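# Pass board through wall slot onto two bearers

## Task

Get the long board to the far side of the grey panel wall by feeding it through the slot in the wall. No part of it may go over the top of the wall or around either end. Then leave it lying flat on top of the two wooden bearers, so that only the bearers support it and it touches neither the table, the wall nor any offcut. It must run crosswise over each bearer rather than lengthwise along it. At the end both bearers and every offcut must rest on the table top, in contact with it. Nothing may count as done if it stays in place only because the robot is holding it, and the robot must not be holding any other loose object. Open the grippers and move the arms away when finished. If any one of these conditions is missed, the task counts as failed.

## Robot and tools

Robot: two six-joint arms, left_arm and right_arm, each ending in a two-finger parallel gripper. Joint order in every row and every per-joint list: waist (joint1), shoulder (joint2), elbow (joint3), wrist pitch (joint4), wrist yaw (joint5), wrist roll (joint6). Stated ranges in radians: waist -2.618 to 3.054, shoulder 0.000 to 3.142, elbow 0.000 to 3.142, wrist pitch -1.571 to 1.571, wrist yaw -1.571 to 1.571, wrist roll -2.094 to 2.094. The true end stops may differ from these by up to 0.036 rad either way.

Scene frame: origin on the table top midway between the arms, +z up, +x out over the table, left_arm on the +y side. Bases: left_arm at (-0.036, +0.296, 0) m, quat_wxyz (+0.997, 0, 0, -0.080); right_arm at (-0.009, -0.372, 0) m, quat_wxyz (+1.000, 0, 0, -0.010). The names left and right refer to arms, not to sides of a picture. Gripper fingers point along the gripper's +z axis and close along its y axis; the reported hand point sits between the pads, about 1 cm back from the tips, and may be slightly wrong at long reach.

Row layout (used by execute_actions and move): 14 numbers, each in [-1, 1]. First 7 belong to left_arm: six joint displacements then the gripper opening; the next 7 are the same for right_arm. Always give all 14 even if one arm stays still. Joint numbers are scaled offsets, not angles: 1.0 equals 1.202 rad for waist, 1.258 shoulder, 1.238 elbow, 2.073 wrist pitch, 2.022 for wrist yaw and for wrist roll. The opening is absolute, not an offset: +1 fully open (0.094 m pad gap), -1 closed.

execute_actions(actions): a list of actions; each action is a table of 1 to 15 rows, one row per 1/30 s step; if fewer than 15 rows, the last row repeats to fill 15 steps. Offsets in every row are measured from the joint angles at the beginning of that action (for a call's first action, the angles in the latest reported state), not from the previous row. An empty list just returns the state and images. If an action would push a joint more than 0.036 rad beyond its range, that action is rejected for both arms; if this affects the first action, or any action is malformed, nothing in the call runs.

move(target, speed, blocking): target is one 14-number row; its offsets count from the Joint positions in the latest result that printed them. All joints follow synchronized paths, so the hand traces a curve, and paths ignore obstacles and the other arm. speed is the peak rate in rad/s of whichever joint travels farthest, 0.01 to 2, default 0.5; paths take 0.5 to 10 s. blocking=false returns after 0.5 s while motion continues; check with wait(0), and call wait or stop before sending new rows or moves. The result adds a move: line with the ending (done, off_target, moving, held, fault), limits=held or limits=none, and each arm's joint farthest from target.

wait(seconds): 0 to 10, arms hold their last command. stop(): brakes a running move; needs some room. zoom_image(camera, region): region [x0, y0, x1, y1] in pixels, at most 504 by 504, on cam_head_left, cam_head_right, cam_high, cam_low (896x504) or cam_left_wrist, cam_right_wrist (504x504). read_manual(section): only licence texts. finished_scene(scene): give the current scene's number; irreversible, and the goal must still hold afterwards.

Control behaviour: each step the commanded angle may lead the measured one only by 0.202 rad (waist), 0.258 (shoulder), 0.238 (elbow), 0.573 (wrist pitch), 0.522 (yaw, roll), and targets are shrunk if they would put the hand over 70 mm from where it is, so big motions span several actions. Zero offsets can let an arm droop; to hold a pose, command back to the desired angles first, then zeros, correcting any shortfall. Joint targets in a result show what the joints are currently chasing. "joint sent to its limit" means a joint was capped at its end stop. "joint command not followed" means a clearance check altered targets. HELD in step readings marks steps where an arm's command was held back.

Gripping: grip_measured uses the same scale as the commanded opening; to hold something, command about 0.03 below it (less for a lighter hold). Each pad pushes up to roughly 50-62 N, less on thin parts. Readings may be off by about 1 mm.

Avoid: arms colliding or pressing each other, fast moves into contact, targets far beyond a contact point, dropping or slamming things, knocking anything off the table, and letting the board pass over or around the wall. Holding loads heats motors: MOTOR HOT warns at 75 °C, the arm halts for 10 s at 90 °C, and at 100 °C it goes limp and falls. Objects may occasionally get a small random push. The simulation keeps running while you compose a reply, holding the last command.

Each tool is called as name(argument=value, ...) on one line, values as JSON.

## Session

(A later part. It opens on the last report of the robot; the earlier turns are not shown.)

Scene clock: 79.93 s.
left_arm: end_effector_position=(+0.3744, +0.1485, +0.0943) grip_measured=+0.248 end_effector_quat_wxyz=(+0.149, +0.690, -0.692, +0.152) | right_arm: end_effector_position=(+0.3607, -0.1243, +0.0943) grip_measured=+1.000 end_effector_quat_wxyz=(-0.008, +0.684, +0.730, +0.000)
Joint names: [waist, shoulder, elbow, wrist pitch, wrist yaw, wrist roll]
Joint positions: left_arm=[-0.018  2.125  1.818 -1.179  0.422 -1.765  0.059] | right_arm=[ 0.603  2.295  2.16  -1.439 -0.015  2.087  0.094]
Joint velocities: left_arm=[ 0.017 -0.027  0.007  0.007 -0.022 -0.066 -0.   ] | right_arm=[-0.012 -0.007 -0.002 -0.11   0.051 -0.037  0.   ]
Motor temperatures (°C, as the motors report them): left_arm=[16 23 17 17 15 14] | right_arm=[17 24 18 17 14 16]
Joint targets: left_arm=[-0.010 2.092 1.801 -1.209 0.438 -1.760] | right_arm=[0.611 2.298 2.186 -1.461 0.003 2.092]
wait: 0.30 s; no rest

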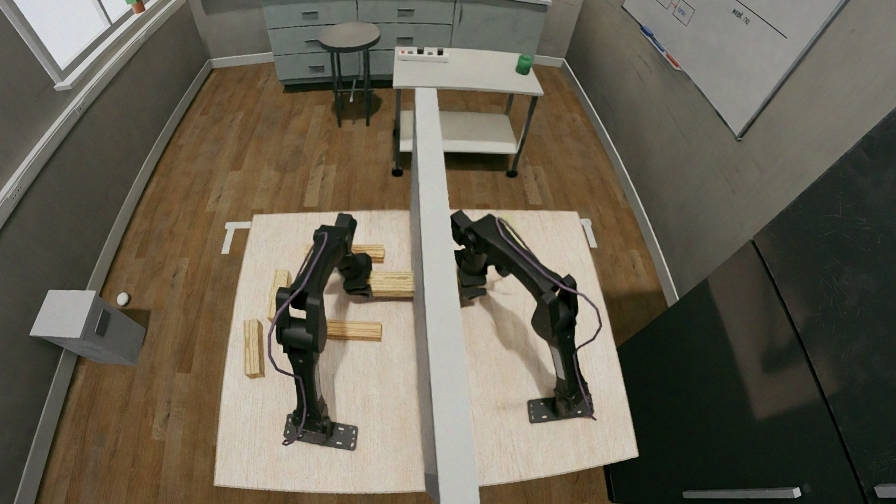

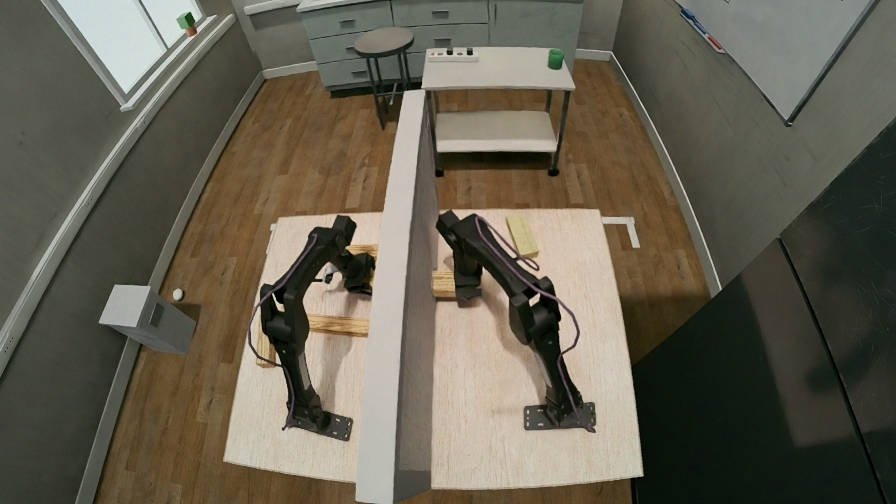

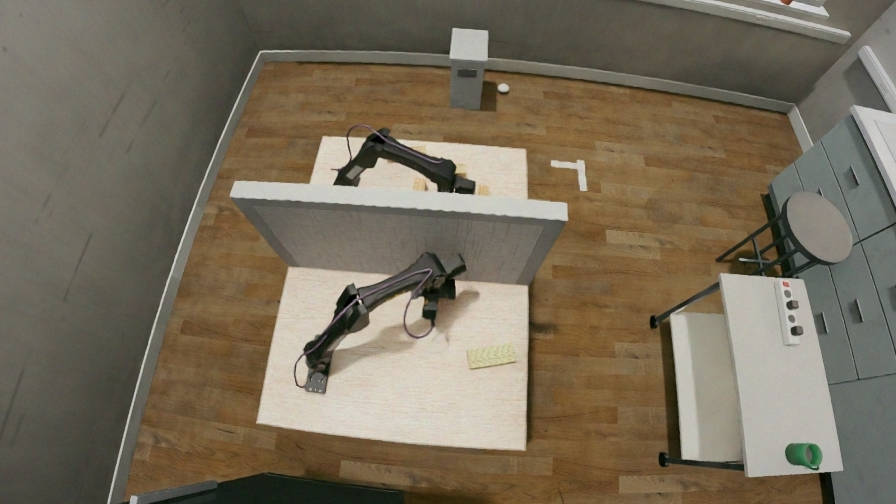

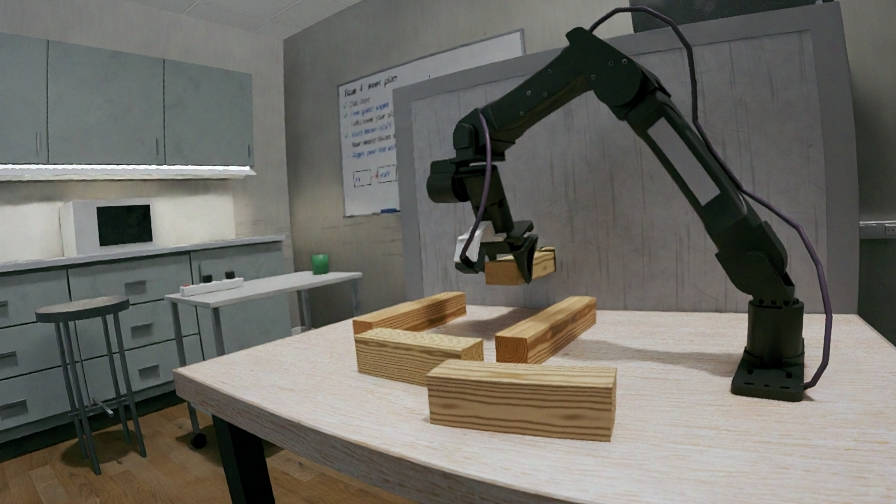

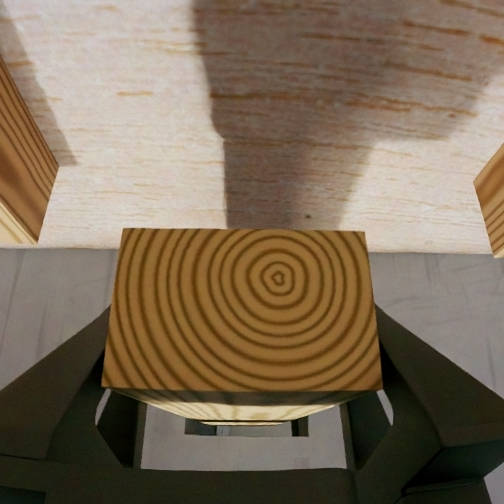

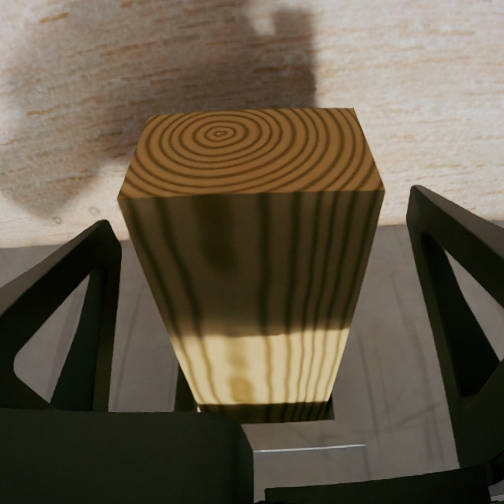

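execute_actions(actions=[[[0.00971,-0.02682,-0.01437,-0.01534,0.00850,0.00440,0.19,0.00666,0.00238,0.0210,-0.01061,0.0089,0.002,1],[0.01277,-0.02741,-0.01501,-0.01621,0.00910,0.00633,0.19,0.00666,0.00238,0.0210,-0.01061,0.0089,0.002,1],[0.01582,-0.02799,-0.01564,-0.01707,0.00969,0.00826,0.19,0.00666,0.00238,0.0210,-0.01061,0.0089,0.002,1],[0.01887,-0.02858,-0.01628,-0.01794,0.01029,0.01019,0.19,0.00666,0.00238,0.0210,-0.01061,0.0089,0.002,1],[0.02193,-0.02917,-0.01692,-0.01881,0.01088,0.01212,0.19,0.00666,0.00238,0.0210,-0.01061,0.0089,0.002,1],[0.02498,-0.02976,-0.01756,-0.01968,0.01147,0.01404,0.19,0.00666,0.00238,0.0210,-0.01061,0.0089,0.002,1],[0.02803,-0.03035,-0.01820,-0.02055,0.01207,0.01597,0.19,0.00666,0.00238,0.0210,-0.01061,0.0089,0.002,1],[0.03108,-0.03093,-0.01883,-0.02141,0.01266,0.01790,0.19,0.00666,0.00238,0.0210,-0.01061,0.0089,0.002,0.8],[0.03414,-0.03152,-0.01947,-0.02228,0.01326,0.01983,0.19,0.00666,0.00238,0.0210,-0.01061,0.0089,0.002,0.6],[0.03719,-0.03211,-0.02011,-0.02315,0.01385,0.02176,0.19,0.00666,0.00238,0.0210,-0.01061,0.0089,0.002,0.5]],[[0.00666,-0.02623,-0.01373,-0.01447,0.00791,0.00247,0.19,0.00666,0.00238,0.0210,-0.01061,0.0089,0.002,0.42],[0.00666,-0.02623,-0.01373,-0.01447,0.00791,0.00247,0.19,0.00666,0.00238,0.0210,-0.01061,0.0089,0.002,0.37],[0.00666,-0.02623,-0.01373,-0.01447,0.00791,0.00247,0.19,0.00666,0.00238,0.0210,-0.01061,0.0089,0.002,0.33],[0.00666,-0.02623,-0.01373,-0.01447,0.00791,0.00247,0.19,0.00666,0.00238,0.0210,-0.01061,0.0089,0.002,0.3],[0.00666,-0.02623,-0.01373,-0.01447,0.00791,0.00247,0.19,0.00666,0.00238,0.0210,-0.01061,0.0089,0.002,0.28],[0.00666,-0.02623,-0.01373,-0.01447,0.00791,0.00247,0.19,0.00666,0.00238,0.0210,-0.01061,0.0089,0.002,0.26],[0.00666,-0.02623,-0.01373,-0.01447,0.00791,0.00247,0.19,0.00666,0.00238,0.0210,-0.01061,0.0089,0.002,0.235]]])

Scene clock: 82.00 s.
left_arm: end_effector_position=(+0.3744, +0.1639, +0.0942) grip_measured=+0.248 end_effector_quat_wxyz=(+0.151, +0.690, -0.692, +0.150) | right_arm: end_effector_position=(+0.3608, -0.1245, +0.0943) grip_measured=+0.285 end_effector_quat_wxyz=(-0.007, +0.685, +0.728, -0.000)
Joint names: [waist, shoulder, elbow, wrist pitch, wrist yaw, wrist roll]
Joint positions: left_arm=[ 0.019  2.125  1.818 -1.201  0.426 -1.723  0.059] | right_arm=[ 0.603  2.295  2.16  -1.439 -0.014  2.092  0.06 ]
Joint velocities: left_arm=[ 0.002 -0.022  0.002 -0.007  0.007  0.051 -0.   ] | right_arm=[ 0.007 -0.007 -0.002  0.022  0.022  0.022  0.001]
Motor temperatures (°C, as the motors report them): left_arm=[16 23 17 17 15 14] | right_arm=[17 24 18 17 14 16]
Joint targets: left_arm=[0.026 2.092 1.801 -1.231 0.442 -1.721] | right_arm=[0.611 2.298 2.186 -1.461 0.003 2.091]
Step readings (joint positions; steps 1 to 15: 1st action; 16 to 30: 2nd action):
0: left_arm=[-0.018 2.125 1.818 -1.179 0.422 -1.765] | right_arm=[0.603 2.295 2.160 -1.439 -0.015 2.087]
1: left_arm=[-0.018 2.125 1.818 -1.179 0.422 -1.764] | right_arm=[0.603 2.295 2.160 -1.439 -0.015 2.087]
2: left_arm=[-0.018 2.125 1.818 -1.179 0.422 -1.764] | right_arm=[0.603 2.295 2.160 -1.439 -0.015 2.087]
4: left_arm=[-0.015 2.125 1.818 -1.180 0.423 -1.759] | right_arm=[0.603 2.295 2.160 -1.439 -0.015 2.087]
8: left_arm=[-0.003 2.125 1.818 -1.189 0.425 -1.745] | right_arm=[0.603 2.295 2.160 -1.439 -0.015 2.087]
15: left_arm=[0.019 2.125 1.818 -1.201 0.426 -1.727] | right_arm=[0.603 2.295 2.160 -1.439 -0.015 2.087]
16: left_arm=[0.019 2.125 1.818 -1.201 0.426 -1.726] | right_arm=[0.603 2.295 2.160 -1.439 -0.015 2.087]
17: left_arm=[0.019 2.125 1.818 -1.201 0.426 -1.726] | right_arm=[0.603 2.295 2.160 -1.439 -0.015 2.087]
19: left_arm=[0.019 2.125 1.818 -1.201 0.426 -1.724] | right_arm=[0.603 2.295 2.160 -1.439 -0.014 2.087]
23: left_arm=[0.019 2.125 1.818 -1.201 0.426 -1.723] | right_arm=[0.603 2.295 2.160 -1.439 -0.014 2.092]
30: Joint positions above

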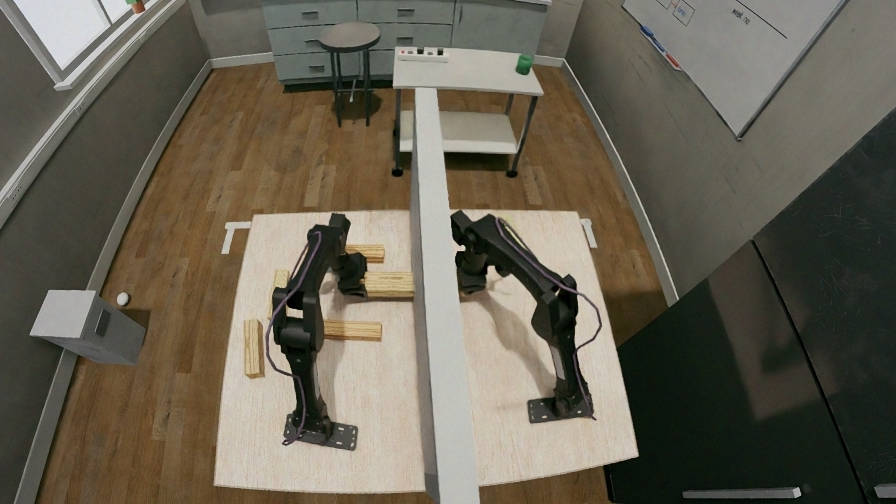

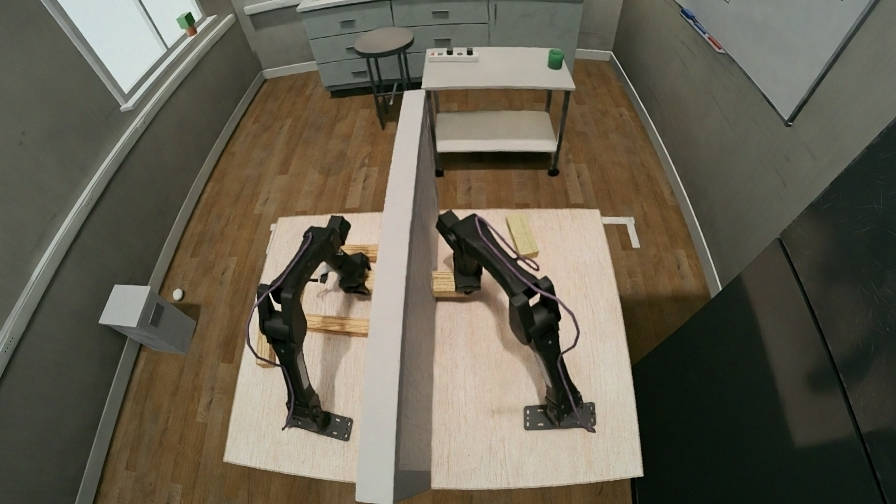

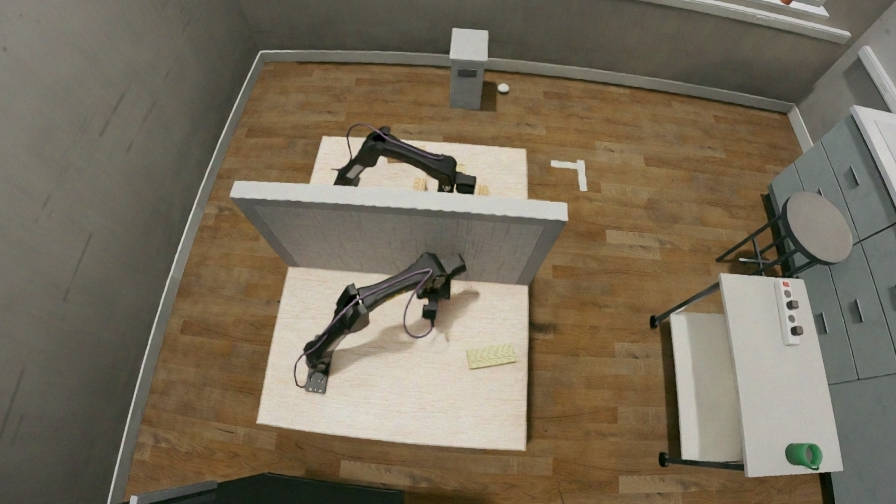

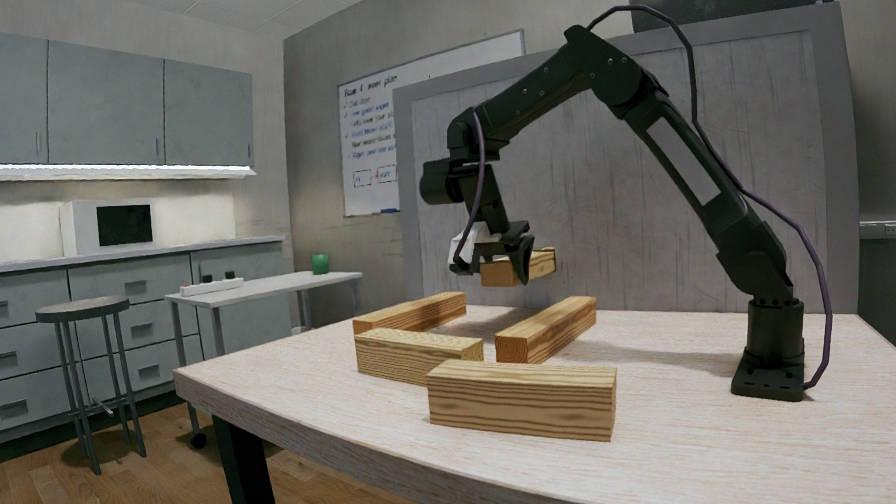

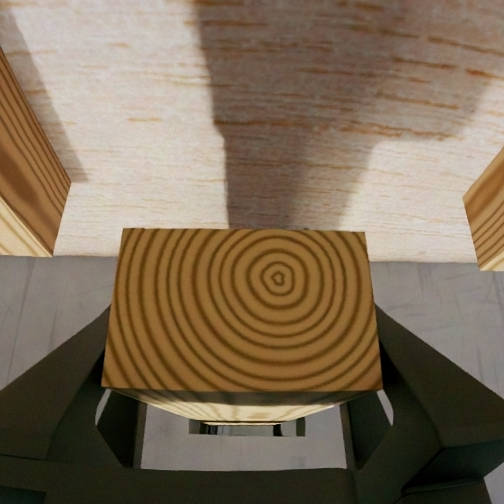

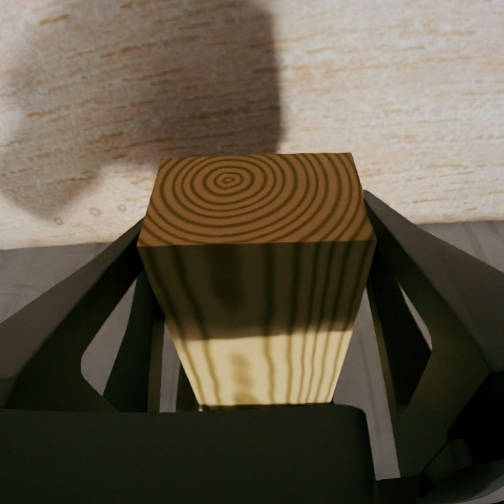

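move(target=[-0.25341, 0.14610, 0.30565, -0.12513, -0.21909, -0.15826, 1, 0.00666, 0.00238, 0.0210, -0.01061, 0.00841, -0.0005, 0.235], speed=0.4)

Scene clock: 84.30 s.
left_arm: end_effector_position=(+0.3661, +0.1032, +0.0960) grip_measured=+1.000 end_effector_quat_wxyz=(-0.000, +0.713, -0.701, +0.001) | right_arm: end_effector_position=(+0.3610, -0.1245, +0.0943) grip_measured=+0.285 end_effector_quat_wxyz=(-0.007, +0.685, +0.729, +0.000)
Joint names: [waist, shoulder, elbow, wrist pitch, wrist yaw, wrist roll]
Joint positions: left_arm=[-0.289  2.294  2.166 -1.439  0.    -2.038  0.094] | right_arm=[ 0.603  2.295  2.16  -1.439 -0.013  2.091  0.06 ]
Joint velocities: left_arm=[-0.012 -0.002 -0.002 -0.022  0.066 -0.066  0.   ] | right_arm=[-0.002 -0.002 -0.002 -0.022  0.007 -0.022 -0.   ]
Motor temperatures (°C, as the motors report them): left_arm=[16 23 17 17 15 14] | right_arm=[17 25 17 17 14 16]
Joint targets: left_arm=[-0.286 2.309 2.197 -1.461 -0.017 -2.043] | right_arm=[0.611 2.298 2.186 -1.461 0.003 2.090]
move: off_target (left_arm, right_arm); limits=none; left_arm: farthest joint: the elbow, 0.031 radians from its target (0.378 radians at the start); right_arm: farthest joint: the elbow, 0.026 radians from its target (0.026 radians at the start)

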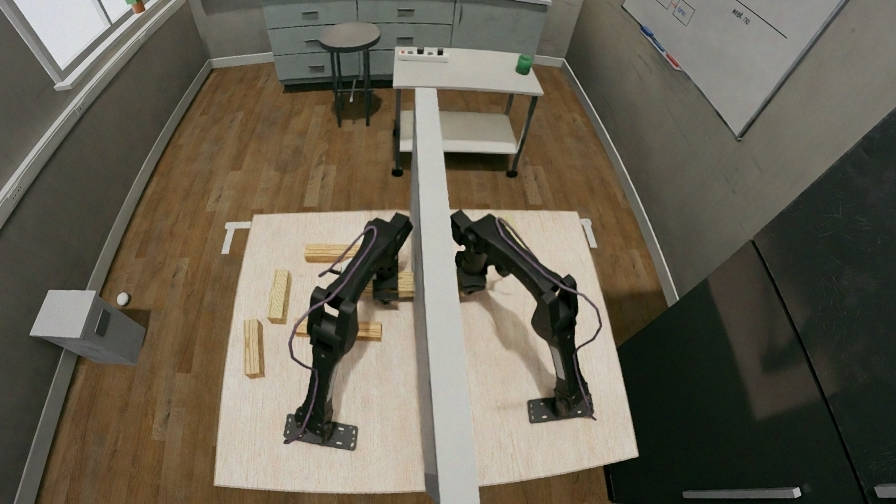

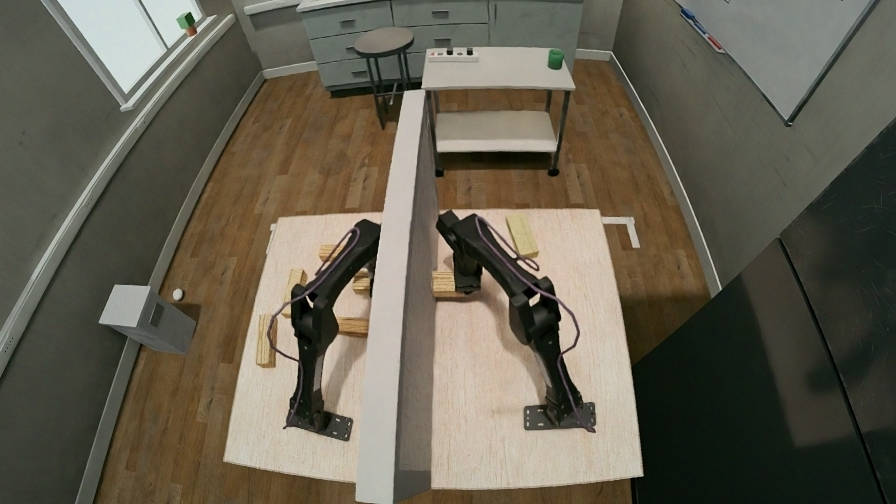

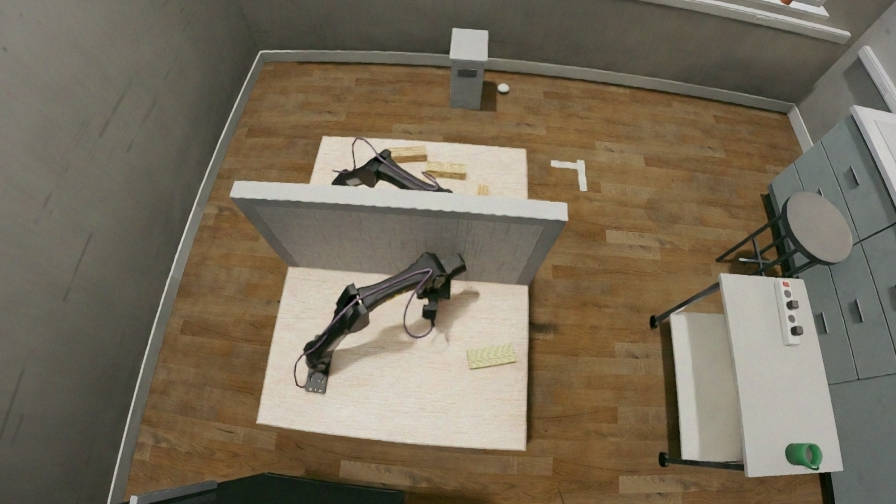

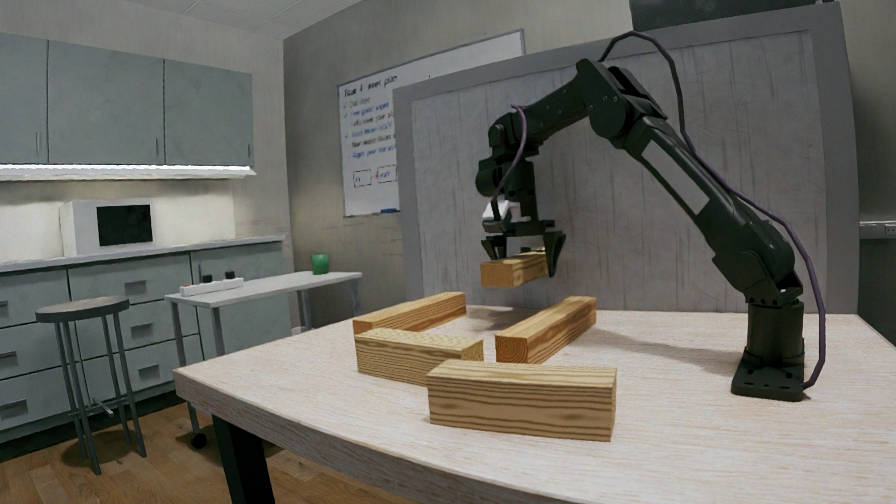

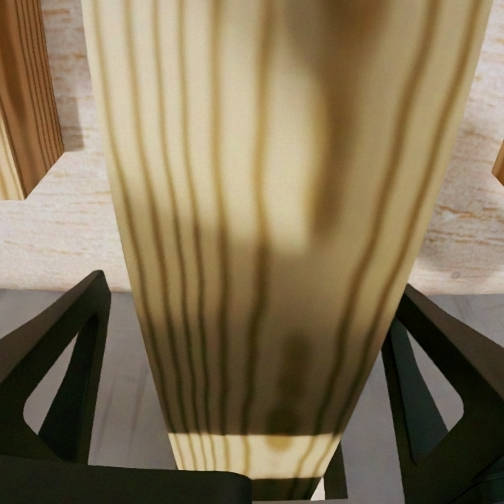

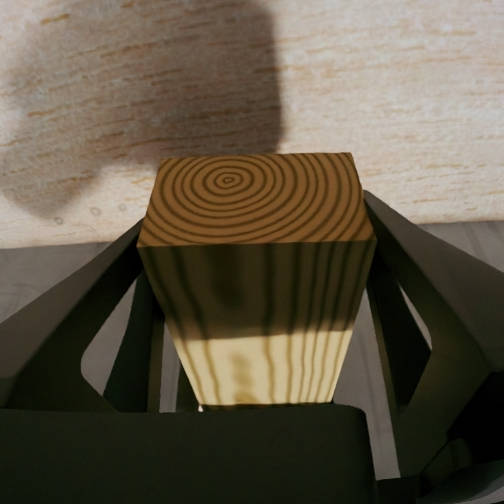

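execute_actions(actions=[])

Scene clock: 84.80 s.
left_arm: end_effector_position=(+0.3660, +0.1033, +0.0960) grip_measured=+1.000 end_effector_quat_wxyz=(-0.001, +0.713, -0.701, +0.001) | right_arm: end_effector_position=(+0.3610, -0.1245, +0.0943) grip_measured=+0.285 end_effector_quat_wxyz=(-0.007, +0.685, +0.729, +0.000)
Joint names: [waist, shoulder, elbow, wrist pitch, wrist yaw, wrist roll]
Joint positions: left_arm=[-0.289  2.294  2.166 -1.44  -0.    -2.038  0.094] | right_arm=[ 0.603  2.295  2.16  -1.439 -0.013  2.091  0.06 ]
Joint velocities: left_arm=[-0.017 -0.012  0.012  0.022 -0.081 -0.081  0.   ] | right_arm=[ 0.012  0.002  0.012 -0.022 -0.007  0.007 -0.001]
Motor temperatures (°C, as the motors report them): left_arm=[16 23 17 17 15 14] | right_arm=[17 25 17 17 14 16]
Joint targets: left_arm=[-0.286 2.309 2.197 -1.461 -0.017 -2.043] | right_arm=[0.611 2.298 2.186 -1.461 0.003 2.090]

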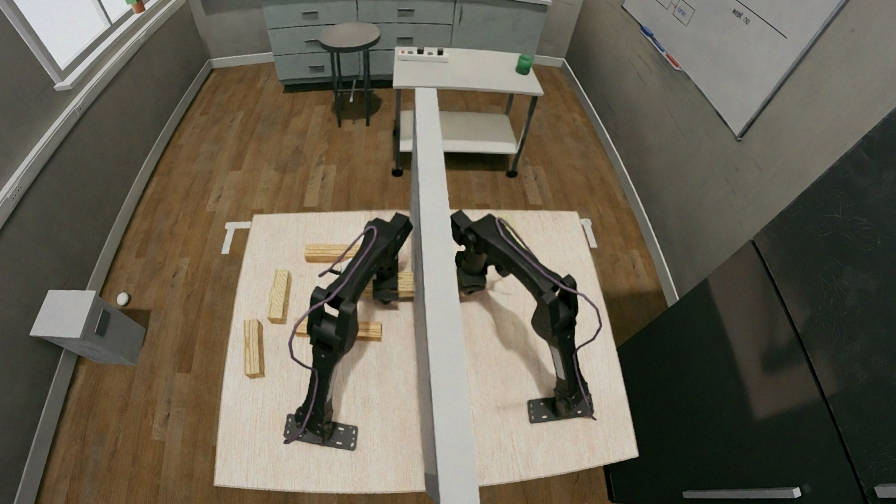

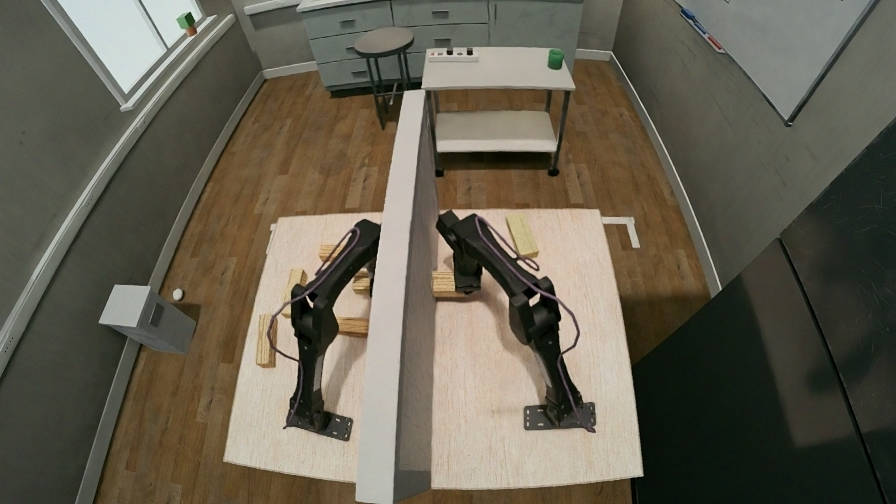

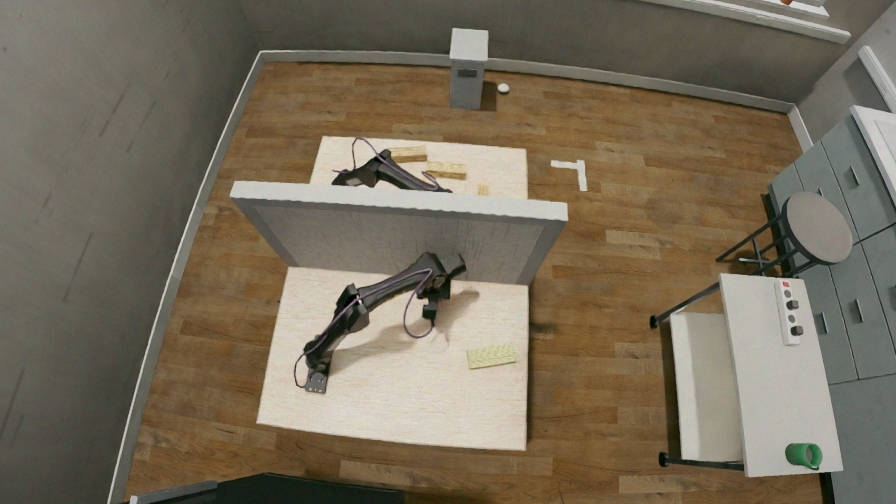

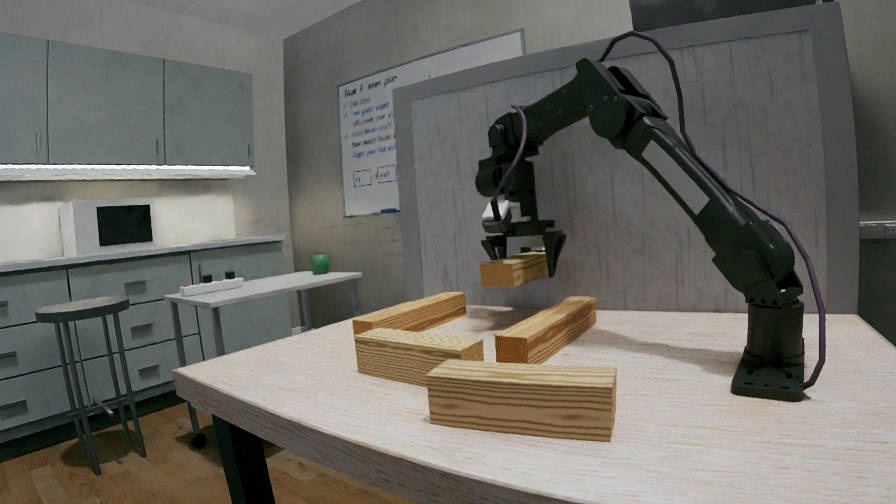

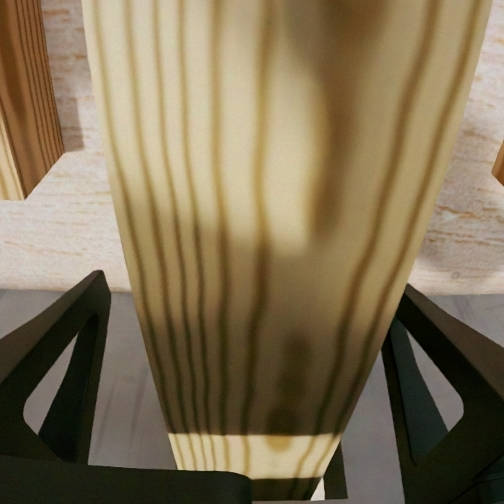

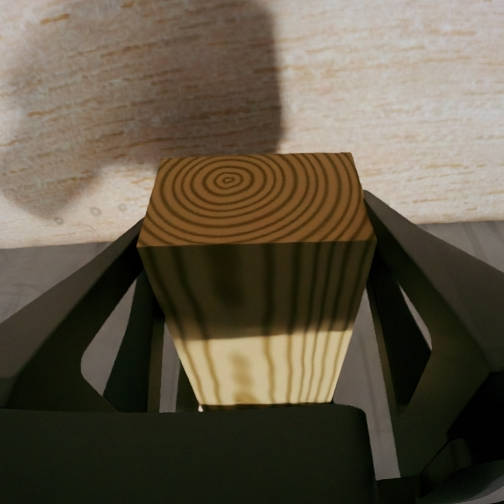

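execute_actions(actions=[[[0.00426,0.01423,0.02860,-0.01104,-0.00796,-0.00023,1.0,0.00666,0.00238,0.0210,-0.01061,0.0079,-0.0005,0.235],[0.00601,0.01653,0.03215,-0.01194,-0.00752,0.00201,1.0,0.00666,0.00238,0.0210,-0.01061,0.0079,-0.0005,0.235],[0.00777,0.01884,0.03571,-0.01285,-0.00708,0.00425,0.95,0.00666,0.00238,0.0210,-0.01061,0.0079,-0.0005,0.235],[0.00952,0.02114,0.03926,-0.01376,-0.00664,0.00649,0.9,0.00666,0.00238,0.0210,-0.01061,0.0079,-0.0005,0.235],[0.01128,0.02345,0.04282,-0.01467,-0.0062,0.00873,0.85,0.00666,0.00238,0.0210,-0.01061,0.0079,-0.0005,0.235],[0.01303,0.02576,0.04638,-0.01557,-0.00576,0.01097,0.8,0.00666,0.00238,0.0210,-0.01061,0.0079,-0.0005,0.235],[0.01479,0.02806,0.04993,-0.01648,-0.00532,0.01321,0.75,0.00666,0.00238,0.0210,-0.01061,0.0079,-0.0005,0.235],[0.01654,0.03037,0.05349,-0.01739,-0.00488,0.01545,0.7,0.00666,0.00238,0.0210,-0.01061,0.0079,-0.0005,0.235],[0.01830,0.03267,0.05704,-0.01829,-0.00444,0.01769,0.65,0.00666,0.00238,0.0210,-0.01061,0.0079,-0.0005,0.235],[0.02005,0.03498,0.0606,-0.0192,-0.004,0.01993,0.6,0.00666,0.00238,0.0210,-0.01061,0.0079,-0.0005,0.235],[0.02005,0.03498,0.0606,-0.0192,-0.004,0.01993,0.55,0.00666,0.00238,0.0210,-0.01061,0.0079,-0.0005,0.235],[0.02005,0.03498,0.0606,-0.0192,-0.004,0.01993,0.5,0.00666,0.00238,0.0210,-0.01061,0.0079,-0.0005,0.235]]])

wait(seconds=0.4)

Scene clock: 86.03 s.
left_arm: end_effector_position=(+0.3740, +0.1088, +0.0935) grip_measured=+0.502 end_effector_quat_wxyz=(-0.000, +0.709, -0.705, -0.000) | right_arm: end_effector_position=(+0.3610, -0.1245, +0.0943) grip_measured=+0.285 end_effector_quat_wxyz=(-0.007, +0.685, +0.729, +0.000)
Joint names: [waist, shoulder, elbow, wrist pitch, wrist yaw, wrist roll]
Joint positions: left_arm=[-0.27   2.325  2.208 -1.454 -0.    -2.007  0.071] | right_arm=[ 0.603  2.295  2.16  -1.439 -0.013  2.091  0.06 ]
Joint velocities: left_arm=[ 0.017  0.027 -0.002 -0.022 -0.051  0.051 -0.   ] | right_arm=[-0.002 -0.002 -0.002 -0.022 -0.081 -0.022 -0.001]
Motor temperatures (°C, as the motors report them): left_arm=[16 23 17 17 15 14] | right_arm=[17 25 17 17 14 16]
Joint targets: left_arm=[-0.265 2.338 2.240 -1.479 -0.008 -1.998] | right_arm=[0.611 2.298 2.186 -1.461 0.003 2.090]
Step readings (joint positions):
0: left_arm=[-0.289 2.294 2.166 -1.440 -0.000 -2.038] | right_arm=[0.603 2.295 2.160 -1.439 -0.013 2.091]
1: left_arm=[-0.289 2.294 2.166 -1.440 -0.000 -2.038] | right_arm=[0.603 2.295 2.160 -1.439 -0.013 2.091]
2: left_arm=[-0.289 2.294 2.166 -1.440 -0.000 -2.038] | right_arm=[0.603 2.295 2.160 -1.439 -0.013 2.091]
4: left_arm=[-0.289 2.299 2.174 -1.445 -0.000 -2.036] | right_arm=[0.603 2.295 2.160 -1.439 -0.013 2.091]
8: left_arm=[-0.284 2.312 2.195 -1.448 -0.000 -2.025] | right_arm=[0.603 2.295 2.160 -1.439 -0.013 2.091]
15: Joint positions above

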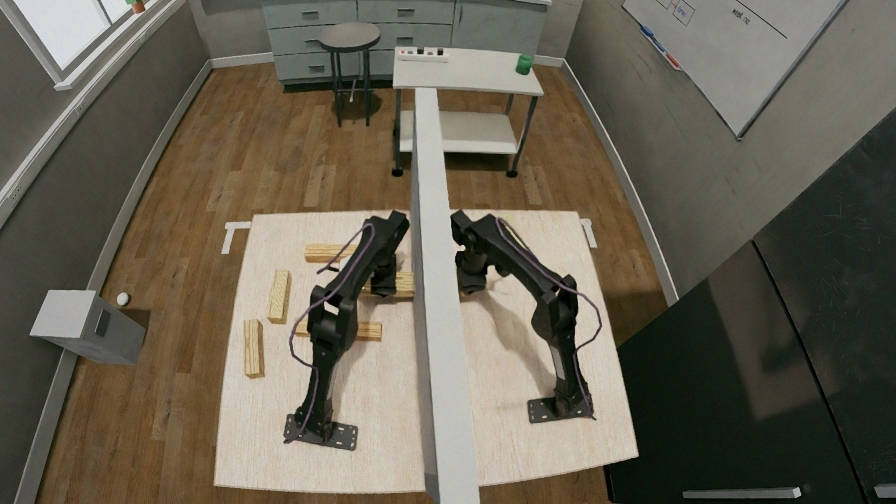

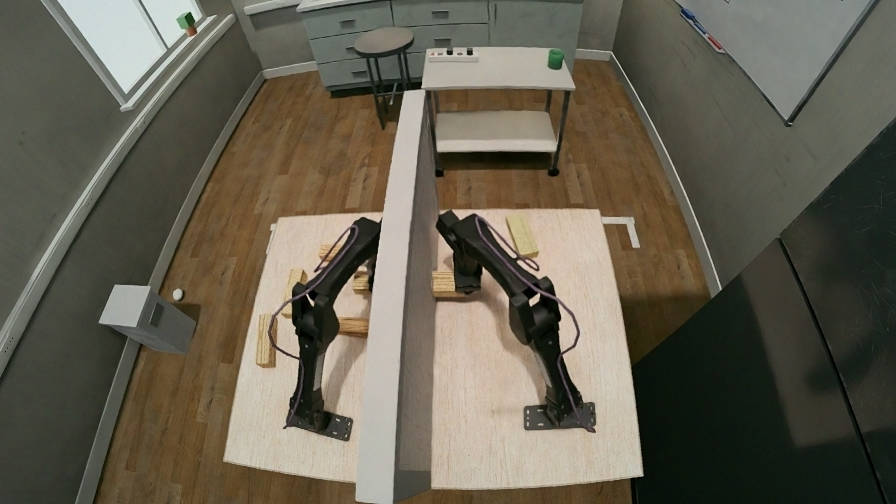

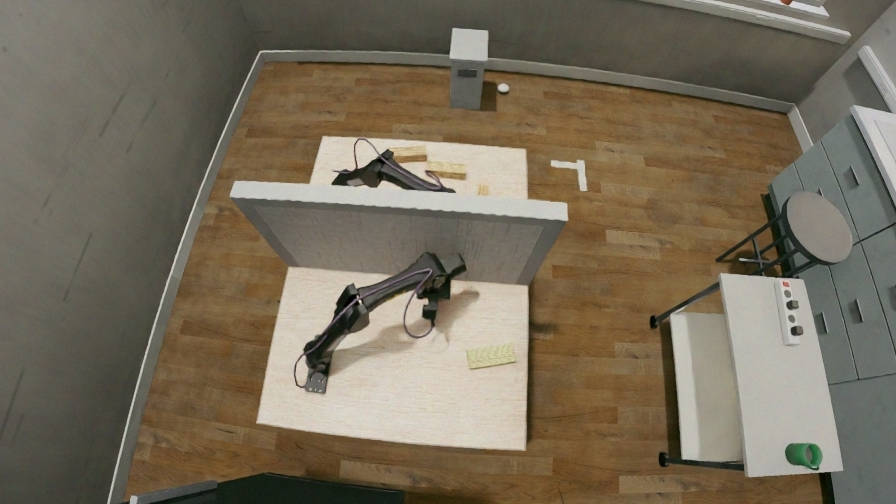

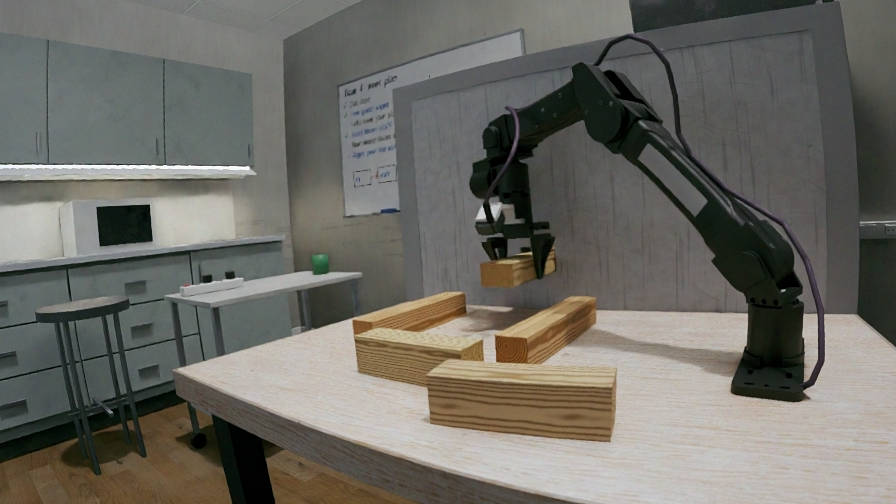

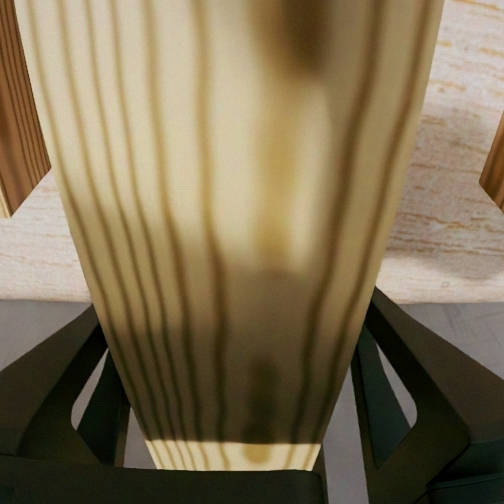

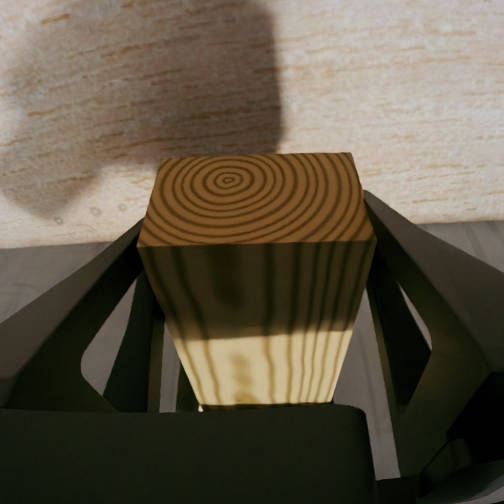

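Scene clock: 86.43 s.
left_arm: end_effector_position=(+0.3732, +0.1093, +0.0933) grip_measured=+0.501 end_effector_quat_wxyz=(+0.001, +0.708, -0.706, -0.002) | right_arm: end_effector_position=(+0.3610, -0.1245, +0.0943) grip_measured=+0.285 end_effector_quat_wxyz=(-0.007, +0.685, +0.729, +0.000)
Joint names: [waist, shoulder, elbow, wrist pitch, wrist yaw, wrist roll]
Joint positions: left_arm=[-0.269  2.326  2.208 -1.458 -0.    -2.003  0.071] | right_arm=[ 0.603  2.295  2.16  -1.439 -0.013  2.091  0.06 ]
Joint velocities: left_arm=[-0.012 -0.027 -0.002  0.051 -0.095 -0.051 -0.   ] | right_arm=[ 0.012  0.002 -0.017 -0.007 -0.007  0.007  0.   ]
Motor temperatures (°C, as the motors report them): left_arm=[16 23 17 17 15 14] | right_arm=[17 25 17 17 14 16]
Joint targets: left_arm=[-0.265 2.338 2.240 -1.479 -0.008 -1.998] | right_arm=[0.611 2.298 2.186 -1.461 0.003 2.090]
wait: 0.40 s; at rest by 0.30 s

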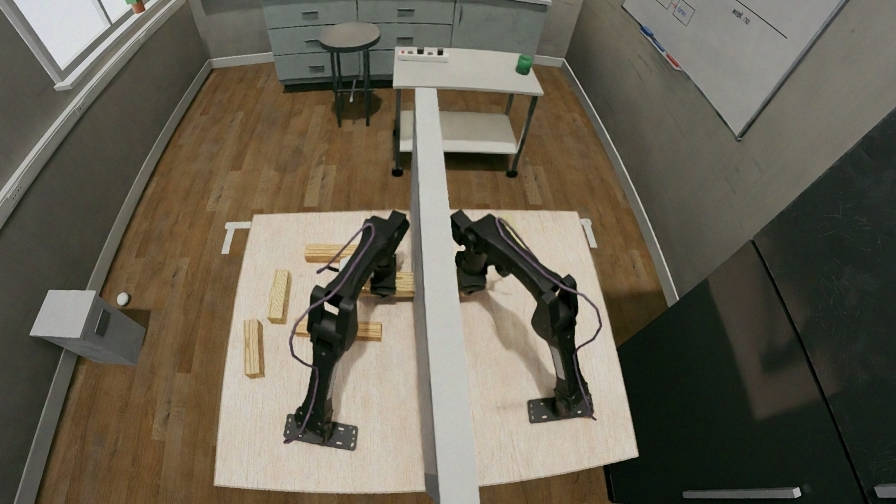

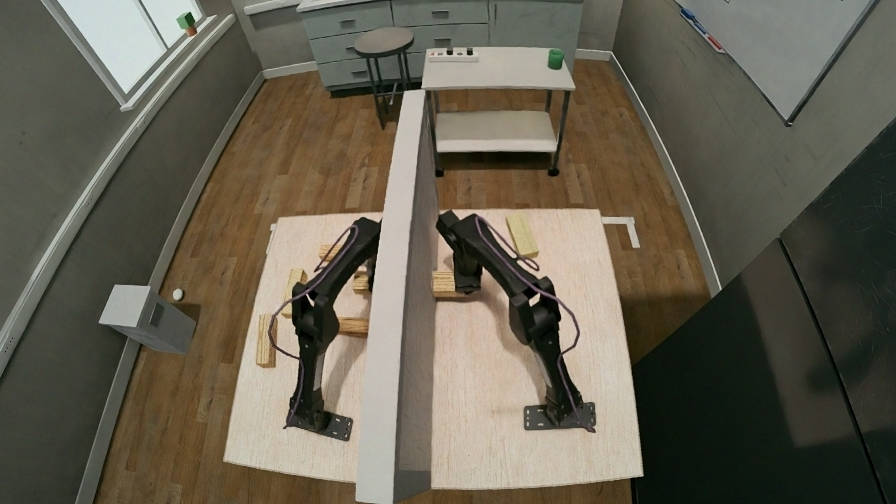

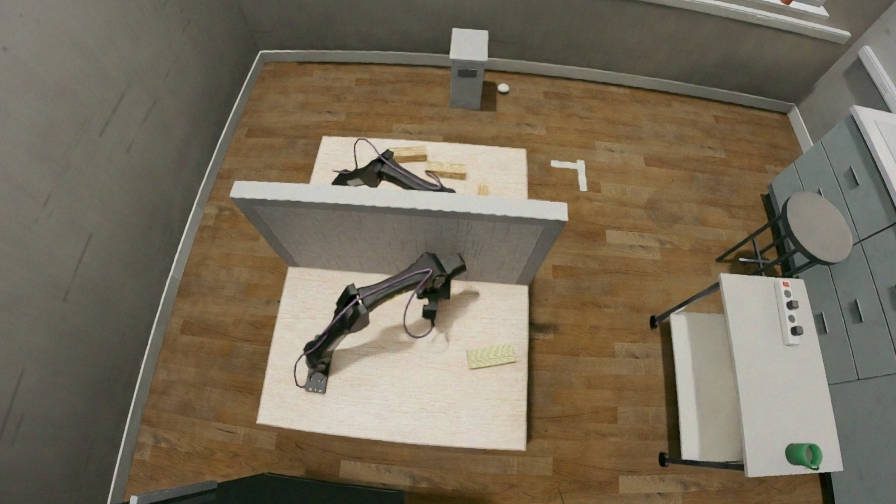

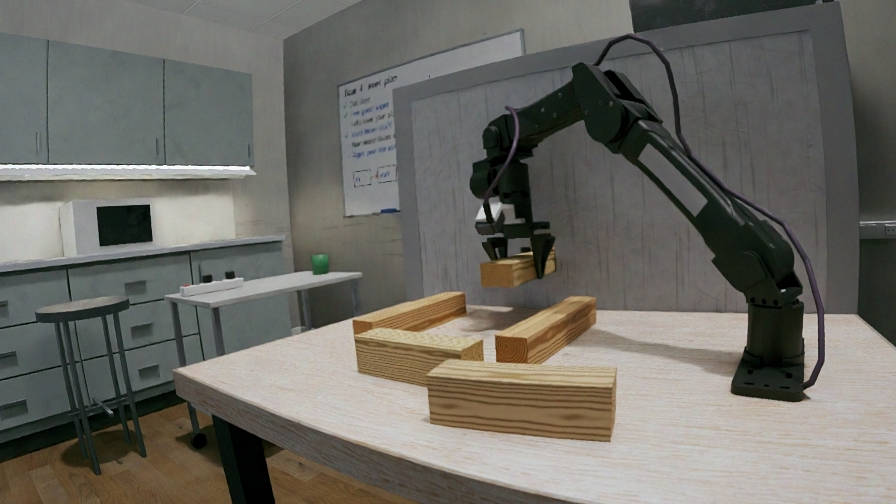

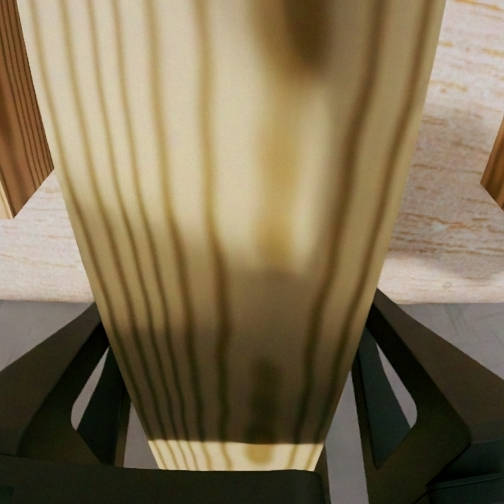

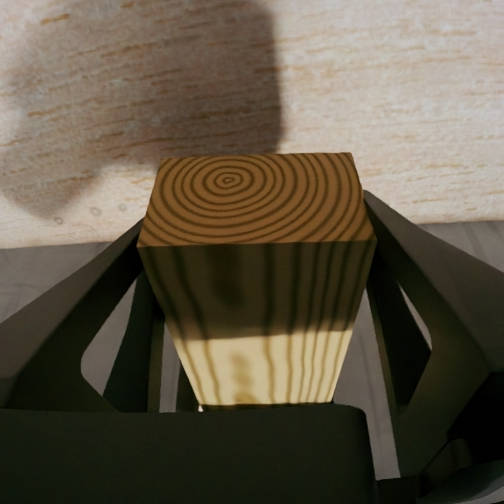

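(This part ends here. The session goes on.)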